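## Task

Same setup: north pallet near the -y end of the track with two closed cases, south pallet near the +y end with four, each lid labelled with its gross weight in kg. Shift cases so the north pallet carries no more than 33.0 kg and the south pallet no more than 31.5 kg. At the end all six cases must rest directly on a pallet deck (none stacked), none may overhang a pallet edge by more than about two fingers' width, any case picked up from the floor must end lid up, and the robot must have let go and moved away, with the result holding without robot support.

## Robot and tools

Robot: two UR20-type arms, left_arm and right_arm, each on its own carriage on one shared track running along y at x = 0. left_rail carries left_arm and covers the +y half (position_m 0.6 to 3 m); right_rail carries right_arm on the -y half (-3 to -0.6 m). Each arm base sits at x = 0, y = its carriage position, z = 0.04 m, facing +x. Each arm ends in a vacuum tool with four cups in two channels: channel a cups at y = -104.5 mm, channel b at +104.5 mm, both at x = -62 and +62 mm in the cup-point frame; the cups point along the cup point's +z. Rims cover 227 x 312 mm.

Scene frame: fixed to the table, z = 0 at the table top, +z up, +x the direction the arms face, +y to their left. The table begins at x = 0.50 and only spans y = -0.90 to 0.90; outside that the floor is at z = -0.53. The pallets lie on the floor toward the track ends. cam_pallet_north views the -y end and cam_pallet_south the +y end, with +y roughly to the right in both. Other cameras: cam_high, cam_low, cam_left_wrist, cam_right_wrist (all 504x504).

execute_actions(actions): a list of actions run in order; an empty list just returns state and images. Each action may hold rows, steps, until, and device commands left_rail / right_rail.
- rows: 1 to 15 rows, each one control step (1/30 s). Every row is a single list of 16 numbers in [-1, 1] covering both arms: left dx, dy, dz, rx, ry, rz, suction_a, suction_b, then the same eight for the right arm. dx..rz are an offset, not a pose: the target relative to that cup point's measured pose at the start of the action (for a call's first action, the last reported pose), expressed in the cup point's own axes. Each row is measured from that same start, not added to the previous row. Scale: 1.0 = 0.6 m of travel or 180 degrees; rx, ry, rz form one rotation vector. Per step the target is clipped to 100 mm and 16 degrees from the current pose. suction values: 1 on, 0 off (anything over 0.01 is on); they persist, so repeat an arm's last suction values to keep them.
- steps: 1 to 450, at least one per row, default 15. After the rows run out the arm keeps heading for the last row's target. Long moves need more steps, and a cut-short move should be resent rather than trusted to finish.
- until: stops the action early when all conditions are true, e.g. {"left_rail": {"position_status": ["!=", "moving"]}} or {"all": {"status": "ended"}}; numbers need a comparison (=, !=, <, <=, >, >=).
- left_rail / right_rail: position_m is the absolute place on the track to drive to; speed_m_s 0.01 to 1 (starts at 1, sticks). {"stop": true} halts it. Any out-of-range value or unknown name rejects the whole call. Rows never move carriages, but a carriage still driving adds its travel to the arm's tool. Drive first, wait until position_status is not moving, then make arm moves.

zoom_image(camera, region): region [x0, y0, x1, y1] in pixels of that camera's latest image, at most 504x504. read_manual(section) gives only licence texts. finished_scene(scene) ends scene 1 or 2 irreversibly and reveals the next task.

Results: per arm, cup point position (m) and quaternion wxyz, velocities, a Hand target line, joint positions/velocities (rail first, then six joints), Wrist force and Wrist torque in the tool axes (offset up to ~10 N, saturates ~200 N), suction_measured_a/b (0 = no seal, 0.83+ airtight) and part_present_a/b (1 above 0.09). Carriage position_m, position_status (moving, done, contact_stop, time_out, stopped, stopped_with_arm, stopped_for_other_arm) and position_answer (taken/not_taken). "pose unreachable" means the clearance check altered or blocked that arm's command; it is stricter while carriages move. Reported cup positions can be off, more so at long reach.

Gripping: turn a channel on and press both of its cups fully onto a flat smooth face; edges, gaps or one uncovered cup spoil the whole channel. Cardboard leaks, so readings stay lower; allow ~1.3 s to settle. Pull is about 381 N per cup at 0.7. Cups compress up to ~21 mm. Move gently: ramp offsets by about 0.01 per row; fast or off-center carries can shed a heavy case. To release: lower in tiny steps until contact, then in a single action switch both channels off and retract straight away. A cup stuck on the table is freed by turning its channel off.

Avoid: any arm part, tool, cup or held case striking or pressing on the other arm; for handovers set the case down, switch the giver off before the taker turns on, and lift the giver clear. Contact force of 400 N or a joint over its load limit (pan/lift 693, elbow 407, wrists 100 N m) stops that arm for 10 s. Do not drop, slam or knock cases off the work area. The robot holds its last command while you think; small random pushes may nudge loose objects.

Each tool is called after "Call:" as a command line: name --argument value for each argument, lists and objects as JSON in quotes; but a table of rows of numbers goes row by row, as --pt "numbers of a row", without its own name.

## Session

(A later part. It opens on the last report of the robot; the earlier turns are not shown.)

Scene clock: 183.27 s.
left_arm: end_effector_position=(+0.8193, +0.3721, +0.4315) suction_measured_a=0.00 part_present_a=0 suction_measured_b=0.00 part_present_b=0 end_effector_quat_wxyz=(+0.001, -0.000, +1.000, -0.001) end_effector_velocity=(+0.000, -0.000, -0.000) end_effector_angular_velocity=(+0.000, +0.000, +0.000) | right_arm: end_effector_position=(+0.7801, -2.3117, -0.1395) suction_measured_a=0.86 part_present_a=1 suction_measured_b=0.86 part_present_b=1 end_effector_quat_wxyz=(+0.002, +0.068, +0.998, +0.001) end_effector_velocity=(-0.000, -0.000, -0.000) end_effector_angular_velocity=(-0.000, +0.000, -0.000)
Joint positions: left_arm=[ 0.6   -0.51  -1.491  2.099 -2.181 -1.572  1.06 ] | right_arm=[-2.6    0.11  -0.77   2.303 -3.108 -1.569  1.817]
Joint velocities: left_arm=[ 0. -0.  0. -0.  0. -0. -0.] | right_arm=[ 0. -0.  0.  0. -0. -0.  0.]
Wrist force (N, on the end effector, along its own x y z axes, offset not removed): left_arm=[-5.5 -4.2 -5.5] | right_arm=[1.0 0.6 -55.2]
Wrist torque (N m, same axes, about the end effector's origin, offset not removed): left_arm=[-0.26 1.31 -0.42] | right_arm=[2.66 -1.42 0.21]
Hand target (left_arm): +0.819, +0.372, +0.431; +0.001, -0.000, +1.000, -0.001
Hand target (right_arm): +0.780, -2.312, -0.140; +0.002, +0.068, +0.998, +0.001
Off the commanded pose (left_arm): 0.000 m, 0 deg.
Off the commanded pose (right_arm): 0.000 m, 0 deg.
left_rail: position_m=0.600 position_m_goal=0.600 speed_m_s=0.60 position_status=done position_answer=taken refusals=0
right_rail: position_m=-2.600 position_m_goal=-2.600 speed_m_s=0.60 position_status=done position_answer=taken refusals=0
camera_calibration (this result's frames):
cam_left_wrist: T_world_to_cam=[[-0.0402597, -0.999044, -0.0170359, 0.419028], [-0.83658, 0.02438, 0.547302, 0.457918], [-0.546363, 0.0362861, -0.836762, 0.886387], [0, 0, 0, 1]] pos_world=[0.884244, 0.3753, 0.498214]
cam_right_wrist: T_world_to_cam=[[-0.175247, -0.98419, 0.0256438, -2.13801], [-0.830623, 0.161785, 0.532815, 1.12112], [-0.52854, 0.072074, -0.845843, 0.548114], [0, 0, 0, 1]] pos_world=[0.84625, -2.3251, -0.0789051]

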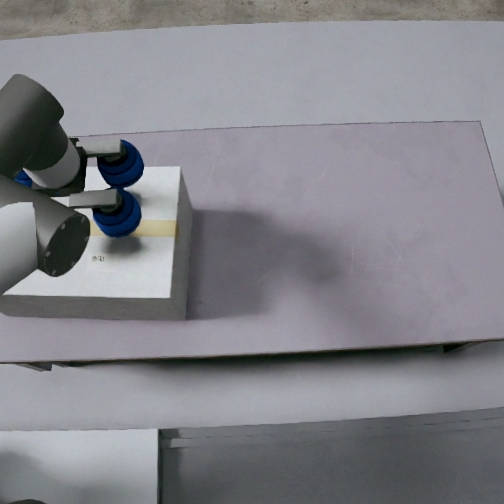

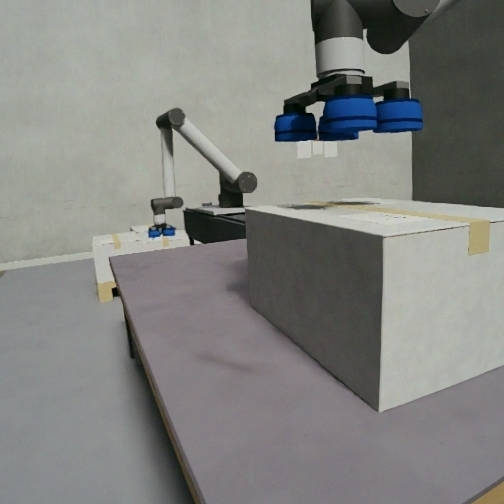

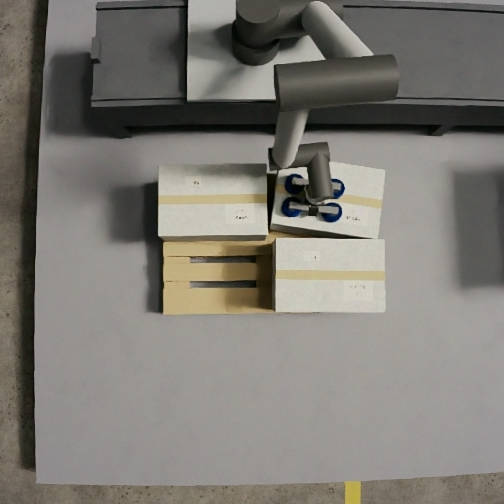

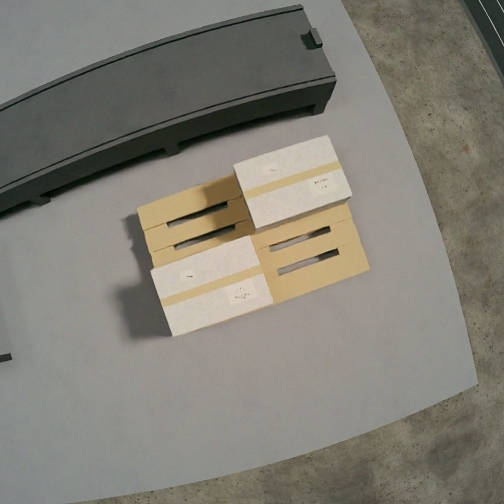

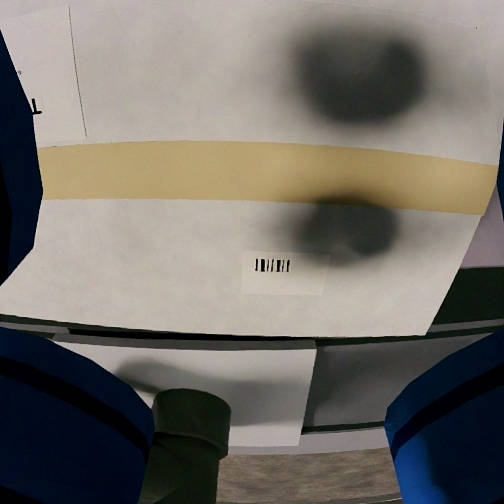

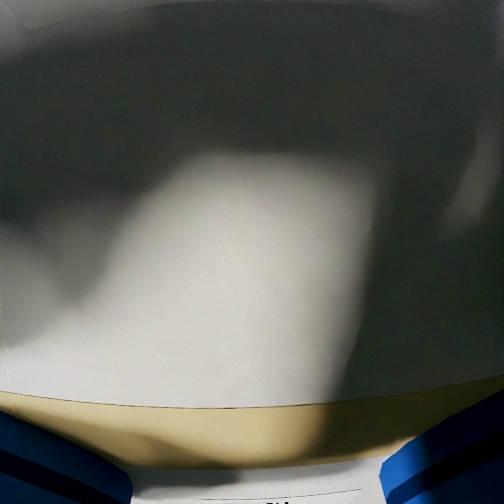

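Call:
execute_actions --actions '[{"rows":[[0,0,0,0,0,0,0,0, 0,0,-0.5,0,0,0,1,1]],"steps":60},{"rows":[[0,0,0,0,0,0,0,0, 0,0.03,0.42,0,0,-0.044,1,1]],"steps":70}]'

Call:
zoom_image --camera "cam_pallet_north" --region '[140, 130, 400, 330]'

Scene clock: 196.33 s.
left_arm: end_effector_position=(+0.8193, +0.3721, +0.4315) suction_measured_a=0.00 part_present_a=0 suction_measured_b=0.00 part_present_b=0 end_effector_quat_wxyz=(+0.001, -0.000, +1.000, -0.001) end_effector_velocity=(-0.000, +0.000, +0.000) end_effector_angular_velocity=(-0.000, -0.000, -0.000) | right_arm: end_effector_position=(+0.7824, -2.2939, -0.0914) suction_measured_a=0.86 part_present_a=1 suction_measured_b=0.86 part_present_b=1 end_effector_quat_wxyz=(+0.002, -0.001, +1.000, +0.001) end_effector_velocity=(-0.000, -0.000, -0.000) end_effector_angular_velocity=(-0.000, +0.000, +0.000)
Joint positions: left_arm=[ 0.6   -0.51  -1.491  2.099 -2.181 -1.572  1.06 ] | right_arm=[-2.6    0.131 -0.844  2.301 -3.033 -1.57   1.701]
Joint velocities: left_arm=[ 0.  0. -0.  0. -0.  0.  0.] | right_arm=[ 0.  0.  0. -0.  0. -0. -0.]
Wrist force (N, on the end effector, along its own x y z axes, offset not removed): left_arm=[-3.9 -1.1 -8.3] | right_arm=[3.8 -2.9 -57.3]
Wrist torque (N m, same axes, about the end effector's origin, offset not removed): left_arm=[0.31 0.99 -0.45] | right_arm=[2.17 -1.75 0.16]
Hand target (left_arm): +0.819, +0.372, +0.431; +0.001, -0.000, +1.000, -0.001
Hand target (right_arm): +0.782, -2.294, -0.091; +0.002, -0.001, +1.000, +0.001
Off the commanded pose (left_arm): 0.000 m, 0 deg.
Off the commanded pose (right_arm): 0.000 m, 0 deg.
left_rail: position_m=0.600 position_m_goal=0.600 speed_m_s=0.60 position_status=done position_answer=taken refusals=0
right_rail: position_m=-2.600 position_m_goal=-2.600 speed_m_s=0.60 position_status=done position_answer=taken refusals=0
camera_calibration (this result's frames):
cam_left_wrist: T_world_to_cam=[[-0.0402595, -0.999044, -0.017036, 0.419028], [-0.83658, 0.0243798, 0.547302, 0.457918], [-0.546363, 0.0362861, -0.836762, 0.886387], [0, 0, 0, 1]] pos_world=[0.884244, 0.3753, 0.498214]
cam_right_wrist: T_world_to_cam=[[-0.037972, -0.998936, 0.0261777, -2.26251], [-0.845131, 0.0460818, 0.53257, 0.840433], [-0.53321, -0.00190086, -0.845981, 0.422647], [0, 0, 0, 1]] pos_world=[0.849723, -2.29802, -0.0308103]

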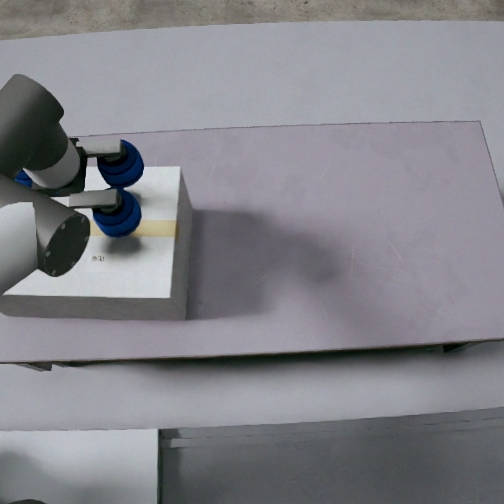

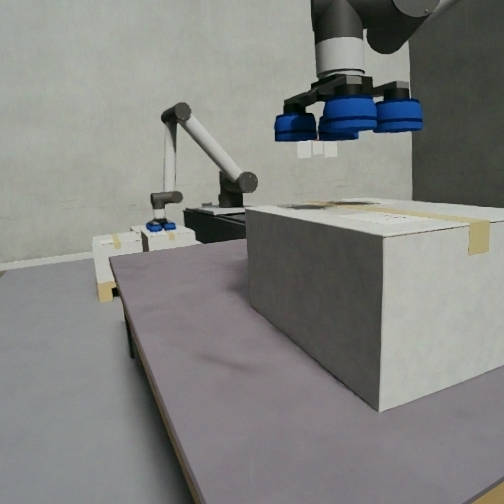

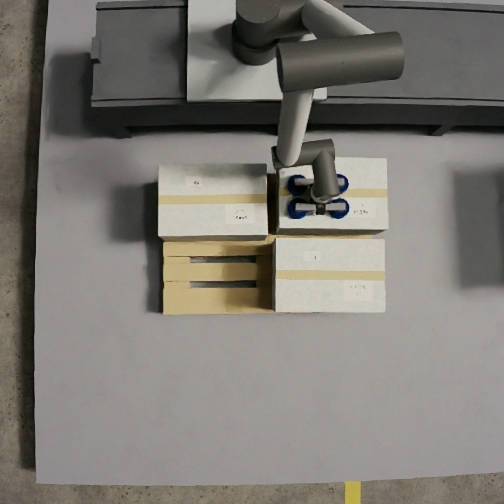

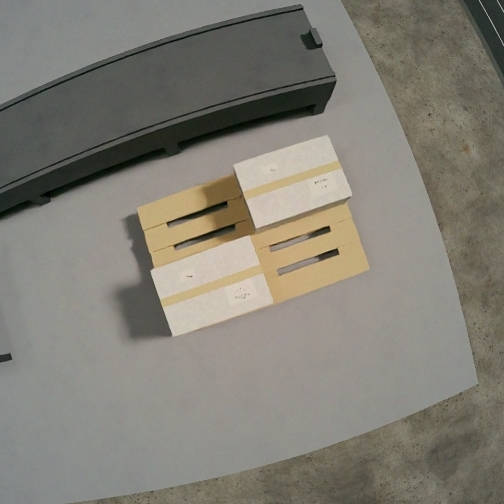

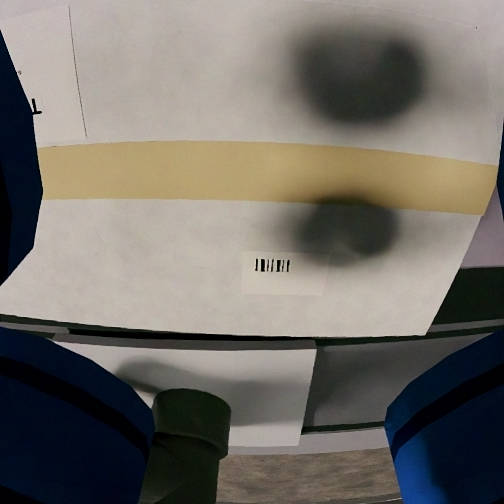

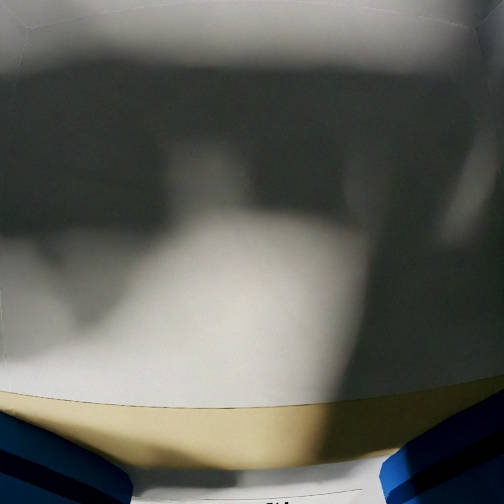

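Region (140, 130, 400, 330) of cam_pallet_north's 504x504 image, scaled by 1.938, with more detail than that image has; it fills the top 388 rows of this view, and the rest is white.

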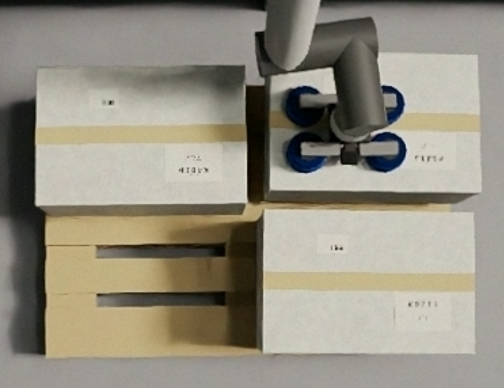

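Shift +x 2 cm, −y 1 cm, lower to deck, release.

Call:
execute_actions --actions '[{"rows":[[0,0,0,0,0,0,0,0, -0.033,-0.015,0,0,0,0,1,1]],"steps":25},{"rows":[[0,0,0,0,0,0,0,0, 0,0,0.075,0,0,0,1,1]],"steps":40},{"rows":[[0,0,0,0,0,0,0,0, 0,0,-0.9,0,0,0,0,0]],"steps":70}]'

Call:
zoom_image --camera "cam_pallet_north" --region '[140, 130, 400, 330]'

Scene clock: 207.23 s.
left_arm: end_effector_position=(+0.8193, +0.3721, +0.4315) suction_measured_a=0.00 part_present_a=0 suction_measured_b=0.00 part_present_b=0 end_effector_quat_wxyz=(+0.001, -0.000, +1.000, -0.001) end_effector_velocity=(+0.000, -0.000, -0.000) end_effector_angular_velocity=(+0.000, +0.000, +0.000) | right_arm: end_effector_position=(+0.8000, -2.3034, +0.4042) suction_measured_a=0.00 part_present_a=0 suction_measured_b=0.00 part_present_b=0 end_effector_quat_wxyz=(+0.002, -0.001, +1.000, +0.001) end_effector_velocity=(-0.000, -0.000, +0.000) end_effector_angular_velocity=(+0.000, -0.000, -0.000)
Joint positions: left_arm=[ 0.6   -0.51  -1.491  2.099 -2.181 -1.572  1.06 ] | right_arm=[-2.6    0.117 -1.467  2.119 -2.226 -1.569  1.687]
Joint velocities: left_arm=[ 0. -0.  0. -0.  0. -0. -0.] | right_arm=[ 0. -0. -0. -0.  0. -0. -0.]
Wrist force (N, on the end effector, along its own x y z axes, offset not removed): left_arm=[-9.0 1.1 -1.1] | right_arm=[2.2 2.7 -1.5]
Wrist torque (N m, same axes, about the end effector's origin, offset not removed): left_arm=[0.73 1.43 -0.61] | right_arm=[0.88 0.24 0.26]
Hand target (left_arm): +0.819, +0.372, +0.431; +0.001, -0.000, +1.000, -0.001
Hand target (right_arm): +0.800, -2.303, +0.404; +0.002, -0.001, +1.000, +0.001
Off the commanded pose (left_arm): 0.000 m, 0 deg.
Off the commanded pose (right_arm): 0.001 m, 0 deg.
left_rail: position_m=0.600 position_m_goal=0.600 speed_m_s=0.60 position_status=done position_answer=taken refusals=0
right_rail: position_m=-2.600 position_m_goal=-2.600 speed_m_s=0.60 position_status=done position_answer=taken refusals=0
camera_calibration (this result's frames):
cam_left_wrist: T_world_to_cam=[[-0.0402598, -0.999044, -0.017036, 0.419028], [-0.83658, 0.0243801, 0.547302, 0.457918], [-0.546363, 0.0362862, -0.836762, 0.886387], [0, 0, 0, 1]] pos_world=[0.884244, 0.375299, 0.498214]
cam_right_wrist: T_world_to_cam=[[-0.0379636, -0.998936, 0.0261757, -2.28426], [-0.84513, 0.0460736, 0.532571, 0.591803], [-0.53321, -0.00190355, -0.845981, 0.851336], [0, 0, 0, 1]] pos_world=[0.867374, -2.30747, 0.464829]

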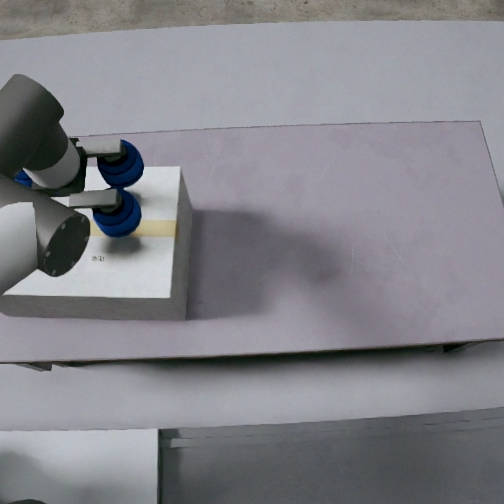

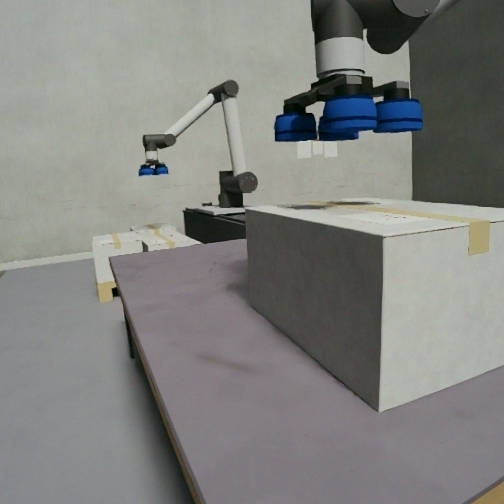

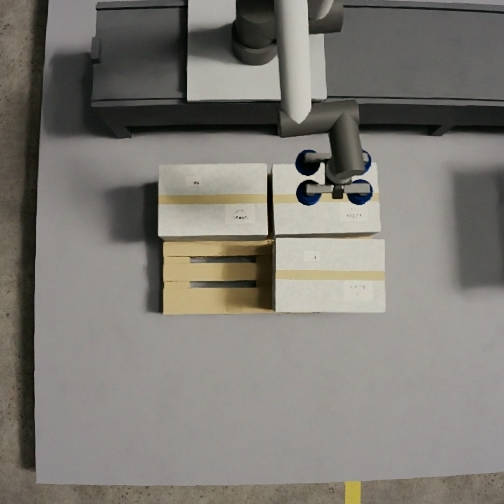

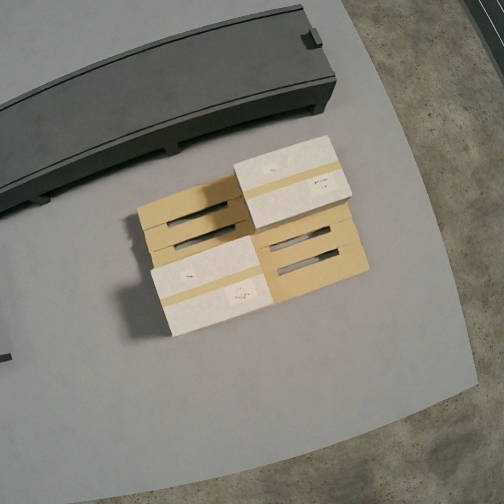

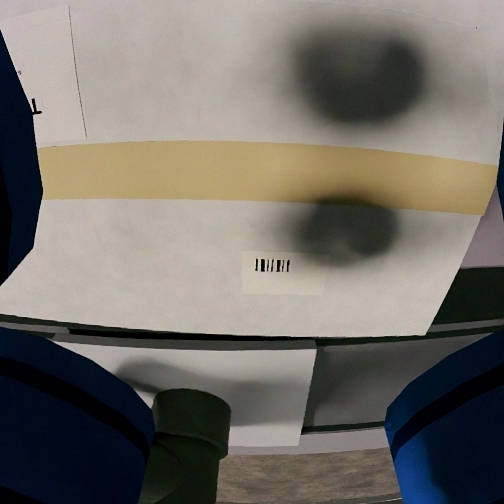

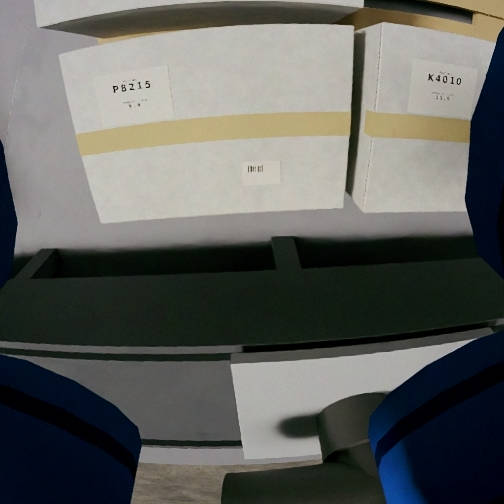

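Region (140, 130, 400, 330) of cam_pallet_north's 504x504 image, scaled by 1.938, with more detail than that image has; it fills the top 388 rows of this view, and the rest is white.

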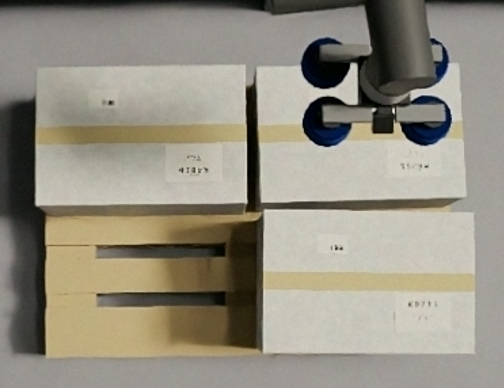

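Good. Left retreats; right returns for D.

Call:
execute_actions --actions '[{"left_rail":{"position_m":2.0,"speed_m_s":1.0},"right_rail":{"position_m":-0.7,"speed_m_s":1.0},"steps":150,"until":{"all":{"status":"ended"}}},{"rows":[[0,0,0,0,0,0,0,0, -0.03,1.0,0.2,0,0,0,0,0]],"steps":70},{"rows":[[0,0,0,0,0,0,0,0, 0,0.13,0,0,0,0,0,0]],"steps":30}]'

Scene clock: 221.63 s.
left_arm: end_effector_position=(+0.8193, +1.7720, +0.4315) suction_measured_a=0.00 part_present_a=0 suction_measured_b=0.00 part_present_b=0 end_effector_quat_wxyz=(+0.001, -0.000, +1.000, -0.001) end_effector_velocity=(-0.000, -0.000, -0.000) end_effector_angular_velocity=(+0.000, +0.000, +0.000) | right_arm: end_effector_position=(+0.8174, +0.2750, +0.2848) suction_measured_a=0.00 part_present_a=0 suction_measured_b=0.00 part_present_b=0 end_effector_quat_wxyz=(+0.002, -0.001, +1.000, +0.001) end_effector_velocity=(+0.000, +0.001, +0.000) end_effector_angular_velocity=(-0.000, +0.000, +0.000)
Joint positions: left_arm=[ 2.    -0.51  -1.491  2.099 -2.181 -1.572  1.06 ] | right_arm=[-0.7    0.715 -0.961  1.559 -2.173 -1.572  2.284]
Joint velocities: left_arm=[ 0. -0.  0.  0. -0. -0. -0.] | right_arm=[ 0.     0.     0.    -0.001  0.    -0.     0.   ]
Wrist force (N, on the end effector, along its own x y z axes, offset not removed): left_arm=[-3.1 -3.5 -3.5] | right_arm=[2.9 1.2 -0.7]
Wrist torque (N m, same axes, about the end effector's origin, offset not removed): left_arm=[0.08 0.91 -0.43] | right_arm=[0.56 -0.19 0.32]
Hand target (left_arm): +0.819, +1.772, +0.432; +0.001, -0.000, +1.000, -0.001
Hand target (right_arm): +0.817, +0.275, +0.285; +0.002, -0.001, +1.000, +0.001
Off the commanded pose (left_arm): 0.000 m, 0 deg.
Off the commanded pose (right_arm): 0.000 m, 0 deg.
left_rail: position_m=2.000 position_m_goal=2.000 speed_m_s=1.00 position_status=done position_answer=taken refusals=0
right_rail: position_m=-0.700 position_m_goal=-0.700 speed_m_s=1.00 position_status=done position_answer=taken refusals=0
camera_calibration (this result's frames):
cam_left_wrist: T_world_to_cam=[[-0.0402086, -0.999047, -0.0170102, 1.81757], [-0.836607, 0.024353, 0.547262, 0.423836], [-0.546326, 0.0362355, -0.836789, 0.835695], [0, 0, 0, 1]] pos_world=[0.884228, 1.77523, 0.498269]
cam_right_wrist: T_world_to_cam=[[-0.0378964, -0.998933, 0.0264128, 0.295043], [-0.844943, 0.0461439, 0.532861, 0.551044], [-0.533511, -0.0021238, -0.84579, 0.764743], [0, 0, 0, 1]] pos_world=[0.884781, 0.270925, 0.345389]

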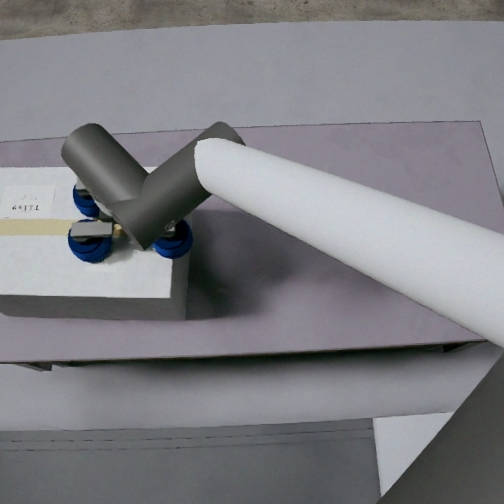

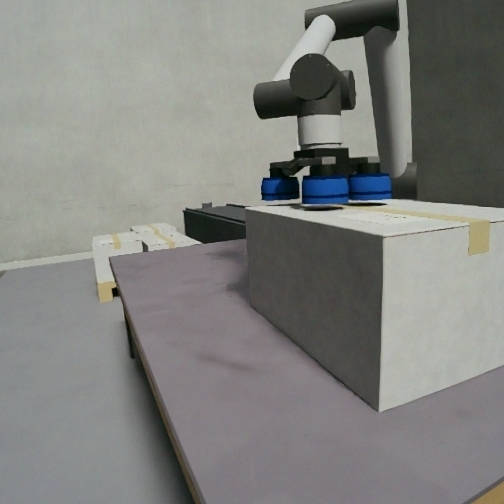

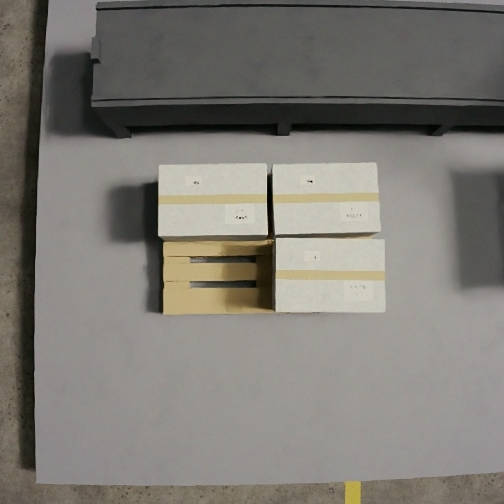

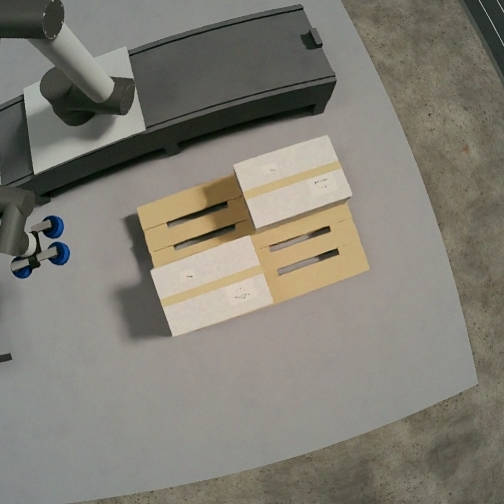

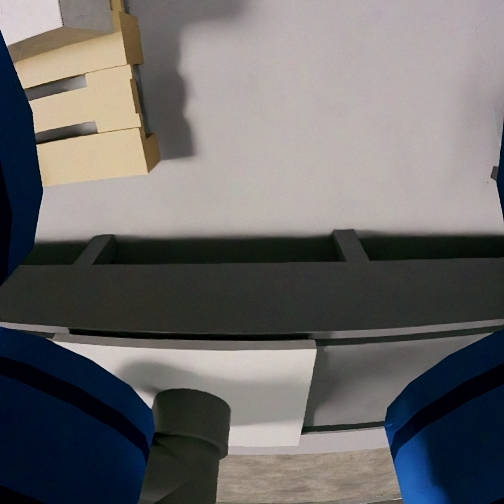

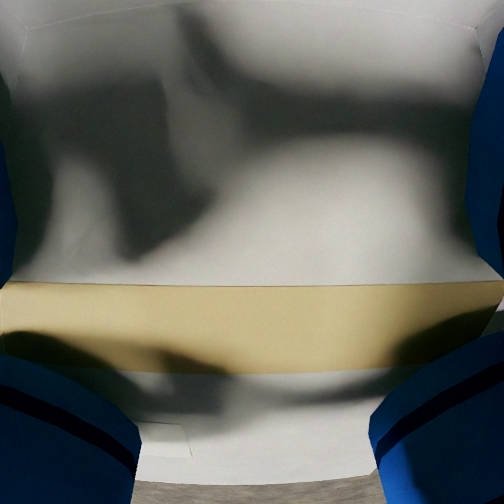

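Move +y 0.1, then lower.

Call:
execute_actions --actions '[{"rows":[[0,0,0,0,0,0,0,0, 0,0.17,0,0,0,0,0,0]],"steps":35},{"rows":[[0,0,0,0,0,0,0,0, 0,0,0.035,0,0,0,1,1]],"steps":50}]'

Scene clock: 226.80 s.
left_arm: end_effector_position=(+0.8193, +1.7720, +0.4315) suction_measured_a=0.00 part_present_a=0 suction_measured_b=0.00 part_present_b=0 end_effector_quat_wxyz=(+0.001, -0.000, +1.000, -0.001) end_effector_velocity=(-0.000, +0.000, +0.000) end_effector_angular_velocity=(-0.000, -0.000, +0.000) | right_arm: end_effector_position=(+0.8173, +0.3769, +0.2639) suction_measured_a=0.86 part_present_a=1 suction_measured_b=0.86 part_present_b=1 end_effector_quat_wxyz=(+0.002, -0.001, +1.000, +0.001) end_effector_velocity=(+0.000, -0.000, -0.000) end_effector_angular_velocity=(-0.000, +0.000, -0.000)
Joint positions: left_arm=[ 2.    -0.51  -1.491  2.099 -2.181 -1.572  1.06 ] | right_arm=[-0.7    0.773 -0.869  1.422 -2.128 -1.572  2.342]
Joint velocities: left_arm=[ 0.  0. -0.  0. -0. -0. -0.] | right_arm=[ 0. -0.  0. -0. -0.  0.  0.]
Wrist force (N, on the end effector, along its own x y z axes, offset not removed): left_arm=[-0.3 -4.3 -9.6] | right_arm=[-3.5 -0.7 -41.0]
Wrist torque (N m, same axes, about the end effector's origin, offset not removed): left_arm=[-0.03 0.34 -0.43] | right_arm=[2.93 0.96 0.33]
Hand target (left_arm): +0.819, +1.772, +0.432; +0.001, -0.000, +1.000, -0.001
Hand target (right_arm): +0.817, +0.377, +0.264; +0.002, -0.001, +1.000, +0.001
Off the commanded pose (left_arm): 0.000 m, 0 deg.
Off the commanded pose (right_arm): 0.000 m, 0 deg.
left_rail: position_m=2.000 position_m_goal=2.000 speed_m_s=1.00 position_status=done position_answer=taken refusals=0
right_rail: position_m=-0.700 position_m_goal=-0.700 speed_m_s=1.00 position_status=done position_answer=taken refusals=0
camera_calibration (this result's frames):
cam_left_wrist: T_world_to_cam=[[-0.0402088, -0.999047, -0.0170101, 1.81757], [-0.836607, 0.0243532, 0.547262, 0.423835], [-0.546326, 0.0362355, -0.836788, 0.835696], [0, 0, 0, 1]] pos_world=[0.884228, 1.77523, 0.498268]
cam_right_wrist: T_world_to_cam=[[-0.0379375, -0.99893, 0.0264384, 0.397409], [-0.844933, 0.0461924, 0.532875, 0.557378], [-0.533526, -0.00212273, -0.845781, 0.747238], [0, 0, 0, 1]] pos_world=[0.884695, 0.372824, 0.32448]

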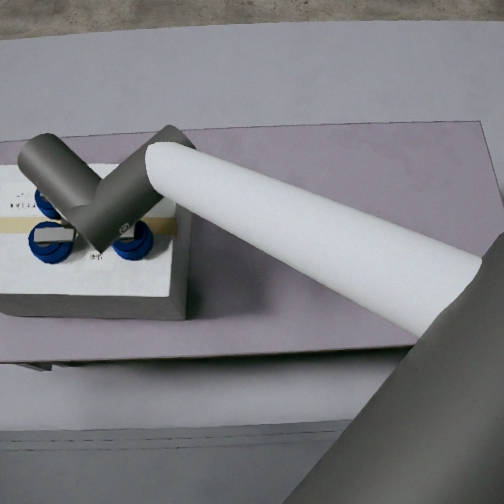

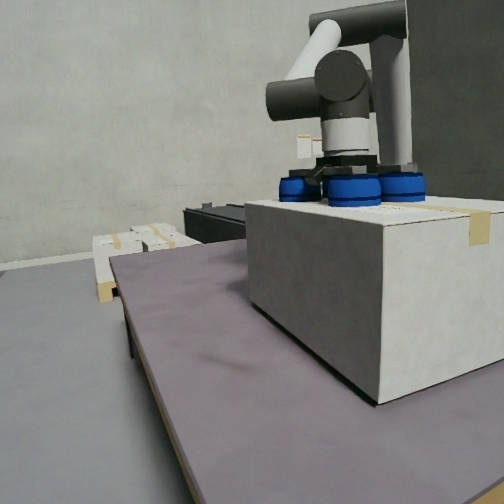

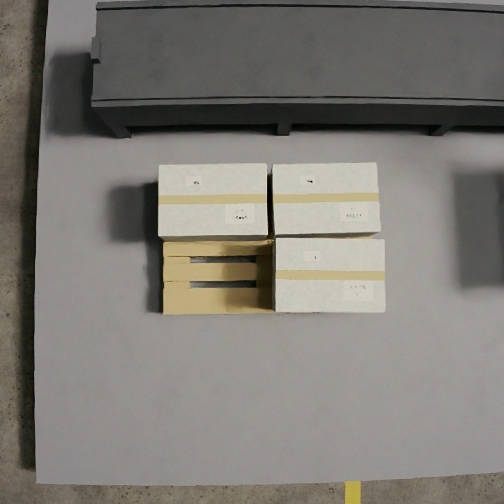

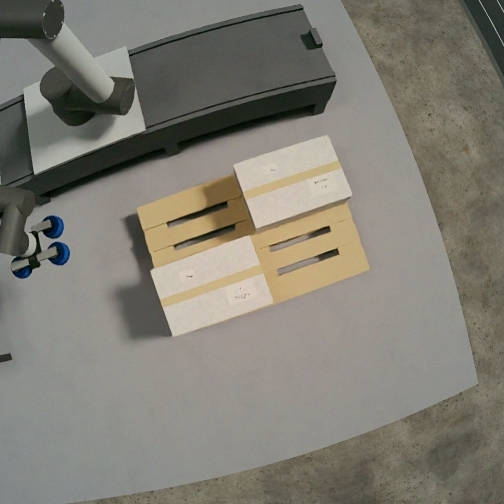

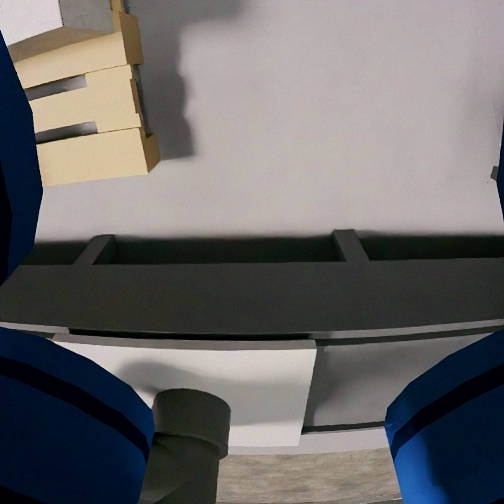

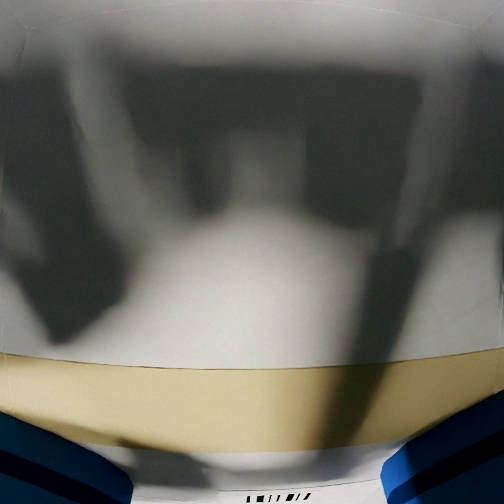

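Carry to the far −y slot.

Call:
execute_actions --actions '[{"rows":[[0,0,0,0,0,0,0,0, 0,0,-0.35,0,0,0,1,1]],"steps":60},{"rows":[[0,0,0,0,0,0,0,0, 0,-1.0,0,0,0,0,1,1]],"steps":90},{"right_rail":{"position_m":-2.95,"speed_m_s":0.6},"steps":200,"until":{"right_rail":{"position_status":["!=","moving"]}}},{"rows":[[0,0,0,0,0,0,0,0, -0.6,-0.7,0,0,0,0,1,1]],"steps":90},{"rows":[[0,0,0,0,0,0,0,0, 0,0,0.85,0,0,0,1,1]],"steps":90}]'

Call:
zoom_image --camera "cam_pallet_north" --region '[140, 130, 400, 330]'

Scene clock: 256.37 s.
left_arm: end_effector_position=(+0.8193, +1.7720, +0.4315) suction_measured_a=0.00 part_present_a=0 suction_measured_b=0.00 part_present_b=0 end_effector_quat_wxyz=(+0.001, -0.000, +1.000, -0.001) end_effector_velocity=(-0.000, +0.000, +0.000) end_effector_angular_velocity=(-0.000, -0.000, +0.000) | right_arm: end_effector_position=(+1.1697, -2.8945, +0.1433) suction_measured_a=0.86 part_present_a=1 suction_measured_b=0.86 part_present_b=1 end_effector_quat_wxyz=(+0.002, -0.001, +1.000, -0.003) end_effector_velocity=(-0.000, +0.000, +0.000) end_effector_angular_velocity=(-0.000, +0.000, +0.000)
Joint positions: left_arm=[ 2.    -0.51  -1.491  2.099 -2.181 -1.572  1.06 ] | right_arm=[-2.95  -0.124 -0.942  1.782 -2.416 -1.575  1.446]
Joint velocities: left_arm=[ 0.  0. -0.  0. -0.  0.  0.] | right_arm=[ 0.  0. -0.  0.  0. -0. -0.]
Wrist force (N, on the end effector, along its own x y z axes, offset not removed): left_arm=[-2.4 2.9 -2.0] | right_arm=[0.6 -2.4 -54.9]
Wrist torque (N m, same axes, about the end effector's origin, offset not removed): left_arm=[0.69 0.75 -0.52] | right_arm=[5.50 4.10 0.37]
Hand target (left_arm): +0.819, +1.772, +0.432; +0.001, -0.000, +1.000, -0.001
Hand target (right_arm): +1.169, -2.895, +0.143; +0.002, -0.001, +1.000, -0.002
Off the commanded pose (left_arm): 0.000 m, 0 deg.
Off the commanded pose (right_arm): 0.179 m, 0 deg.
FORCE FAULT: contact force on the right arm reached its limit, and that arm stopped for 10 seconds. The contact can be on any part of that arm, not only on its tool. That arm's remaining commands of this call were not run. That arm holds still and accepts commands again. Move the arm away from the contact; if what it grips holds it there, let go first. Pushing or pulling that hard again can fault the arm again.
left_rail: position_m=2.000 position_m_goal=2.000 speed_m_s=1.00 position_status=done position_answer=taken refusals=0
right_rail: position_m=-2.950 position_m_goal=-2.950 speed_m_s=0.60 position_status=done position_answer=taken refusals=0
camera_calibration (this result's frames):
cam_left_wrist: T_world_to_cam=[[-0.0402089, -0.999046, -0.0170103, 1.81757], [-0.836607, 0.0243531, 0.547262, 0.423835], [-0.546326, 0.0362357, -0.836788, 0.835695], [0, 0, 0, 1]] pos_world=[0.884228, 1.77523, 0.498268]
cam_right_wrist: T_world_to_cam=[[-0.0381639, -0.998722, 0.0331374, -2.85405], [-0.845386, 0.0499501, 0.531816, 1.08208], [-0.532792, -0.00771769, -0.846211, 0.809278], [0, 0, 0, 1]] pos_world=[1.23703, -2.89821, 0.203929]

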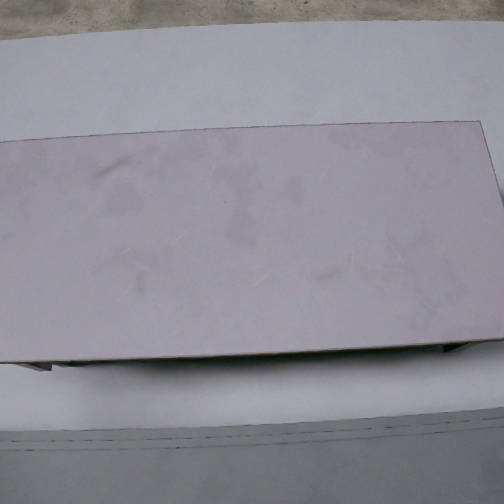

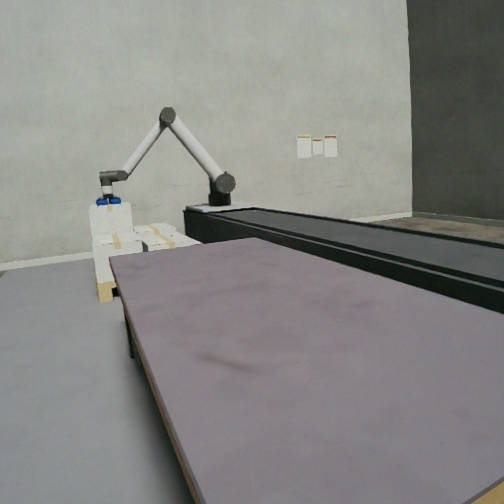

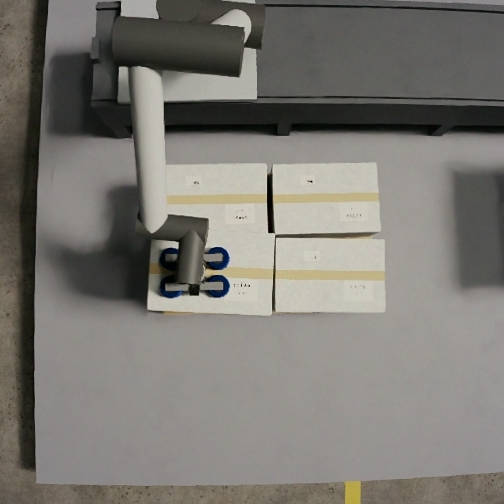

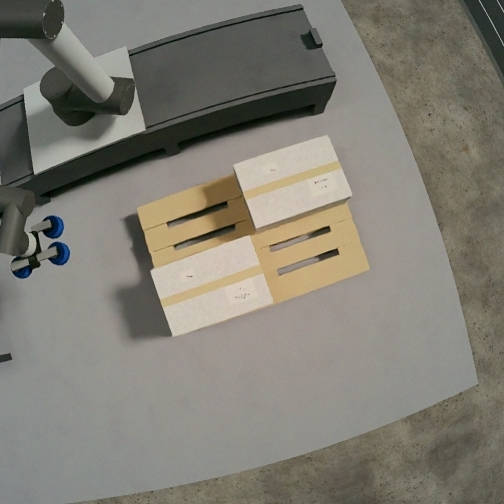

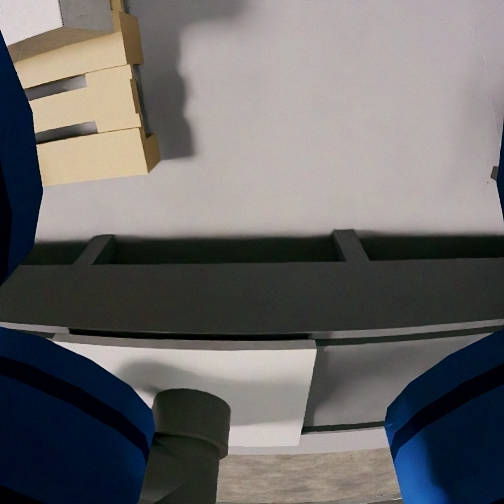

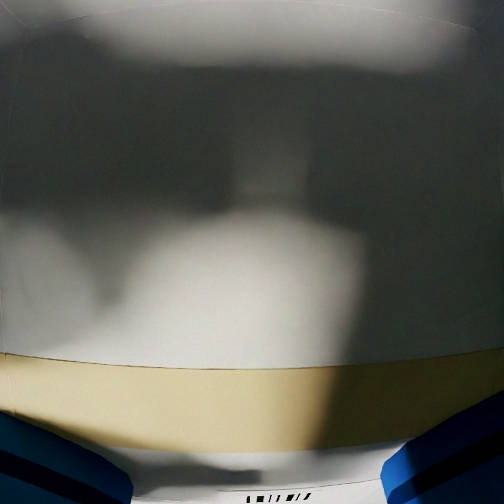

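Region (140, 130, 400, 330) of cam_pallet_north's 504x504 image, scaled by 1.938, with more detail than that image has; it fills the top 388 rows of this view, and the rest is white.

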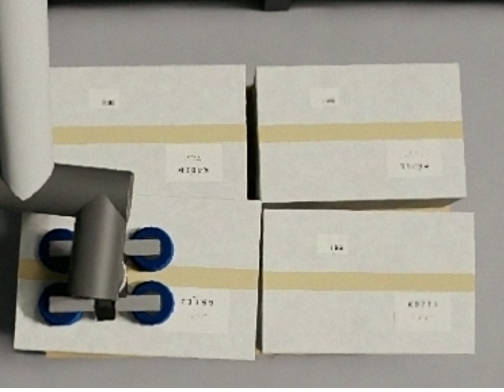

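It caught a neighbour's edge. Lift, shift +x 3 cm and −y 1.5 cm, then lower.

Call:
execute_actions --actions '[{"rows":[[0,0,0,0,0,0,0,0, 0,0,-0.05,0,0,0,1,1]],"steps":25},{"rows":[[0,0,0,0,0,0,0,0, -0.05,-0.025,0,0,0,0,1,1]],"steps":25},{"rows":[[0,0,0,0,0,0,0,0, 0,0,0.3,0,0,0,1,1]],"steps":60}]'

Call:
zoom_image --camera "cam_pallet_north" --region '[140, 130, 400, 330]'

Scene clock: 265.13 s.
left_arm: end_effector_position=(+0.8193, +1.7720, +0.4315) suction_measured_a=0.00 part_present_a=0 suction_measured_b=0.00 part_present_b=0 end_effector_quat_wxyz=(+0.001, -0.000, +1.000, -0.001) end_effector_velocity=(+0.000, +0.000, +0.000) end_effector_angular_velocity=(+0.000, -0.000, +0.000) | right_arm: end_effector_position=(+1.2003, -2.9103, -0.0067) suction_measured_a=0.86 part_present_a=1 suction_measured_b=0.86 part_present_b=1 end_effector_quat_wxyz=(+0.002, -0.001, +1.000, -0.003) end_effector_velocity=(+0.000, +0.000, -0.000) end_effector_angular_velocity=(+0.000, +0.000, +0.000)
Joint positions: left_arm=[ 2.    -0.51  -1.491  2.099 -2.181 -1.572  1.06 ] | right_arm=[-2.95  -0.134 -0.78   1.752 -2.548 -1.575  1.436]
Joint velocities: left_arm=[ 0.  0. -0. -0. -0.  0. -0.] | right_arm=[ 0.  0.  0. -0.  0.  0.  0.]
Wrist force (N, on the end effector, along its own x y z axes, offset not removed): left_arm=[-4.8 -3.6 -4.6] | right_arm=[-0.4 1.2 -36.3]
Wrist torque (N m, same axes, about the end effector's origin, offset not removed): left_arm=[-0.03 1.17 -0.49] | right_arm=[3.04 0.51 0.38]
Hand target (left_arm): +0.819, +1.772, +0.432; +0.001, -0.000, +1.000, -0.001
Hand target (right_arm): +1.200, -2.910, -0.007; +0.002, -0.001, +1.000, -0.003
Off the commanded pose (left_arm): 0.000 m, 0 deg.
Off the commanded pose (right_arm): 0.000 m, 0 deg.
left_rail: position_m=2.000 position_m_goal=2.000 speed_m_s=1.00 position_status=done position_answer=taken refusals=0
right_rail: position_m=-2.950 position_m_goal=-2.950 speed_m_s=0.60 position_status=done position_answer=taken refusals=0
camera_calibration (this result's frames):
cam_left_wrist: T_world_to_cam=[[-0.0402086, -0.999047, -0.0170102, 1.81757], [-0.836607, 0.024353, 0.547262, 0.423835], [-0.546326, 0.0362355, -0.836788, 0.835696], [0, 0, 0, 1]] pos_world=[0.884228, 1.77523, 0.498268]
cam_right_wrist: T_world_to_cam=[[-0.0381565, -0.998722, 0.0331396, -2.86374], [-0.845374, 0.0499451, 0.531835, 1.18844], [-0.53281, -0.00772245, -0.8462, 0.698513], [0, 0, 0, 1]] pos_world=[1.26758, -2.91404, 0.0539318]

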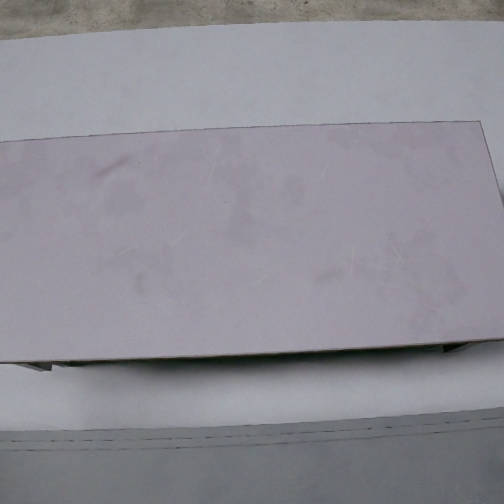

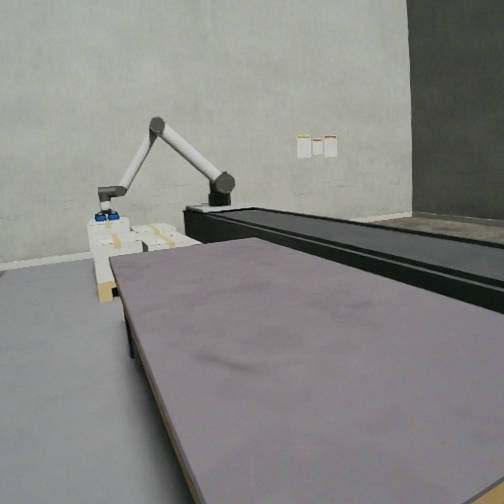

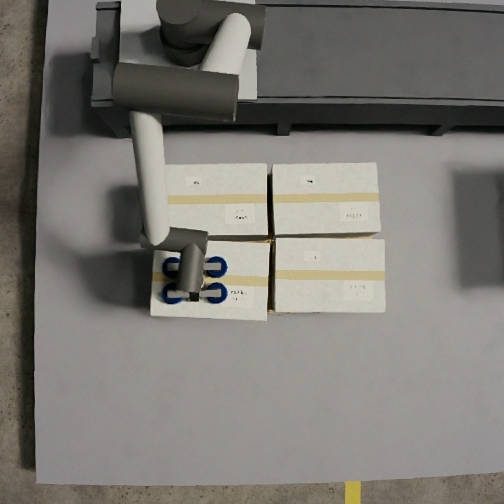

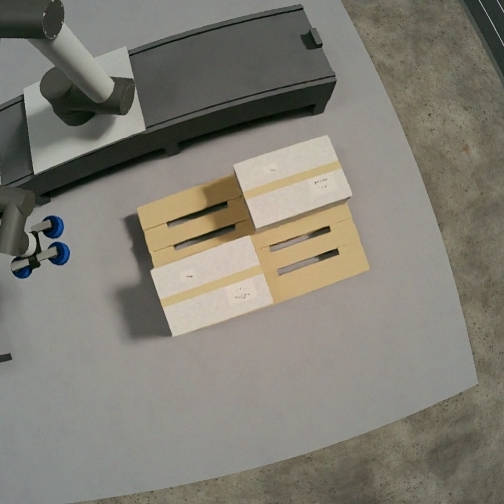

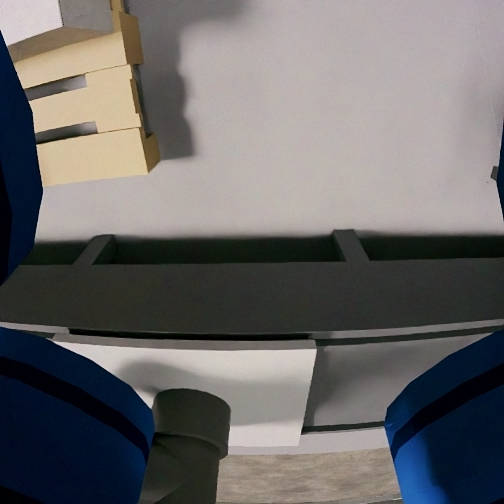

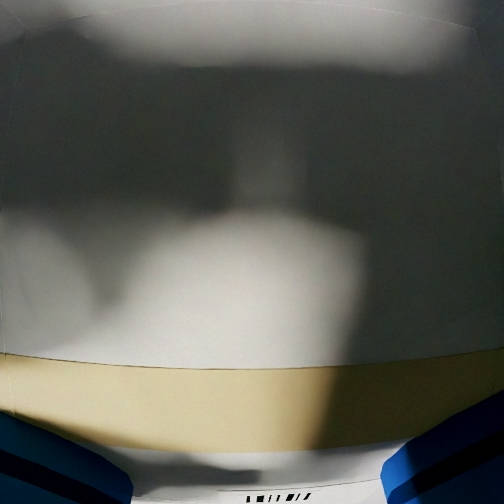

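Region (140, 130, 400, 330) of cam_pallet_north's 504x504 image, scaled by 1.938, with more detail than that image has; it fills the top 388 rows of this view, and the rest is white.

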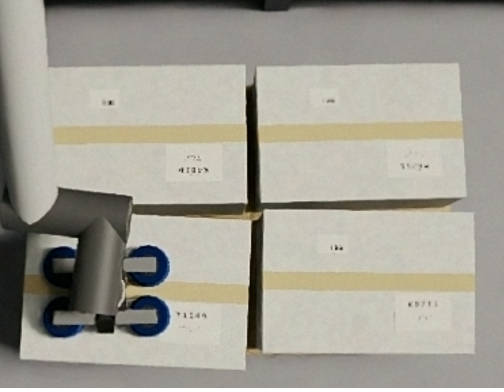

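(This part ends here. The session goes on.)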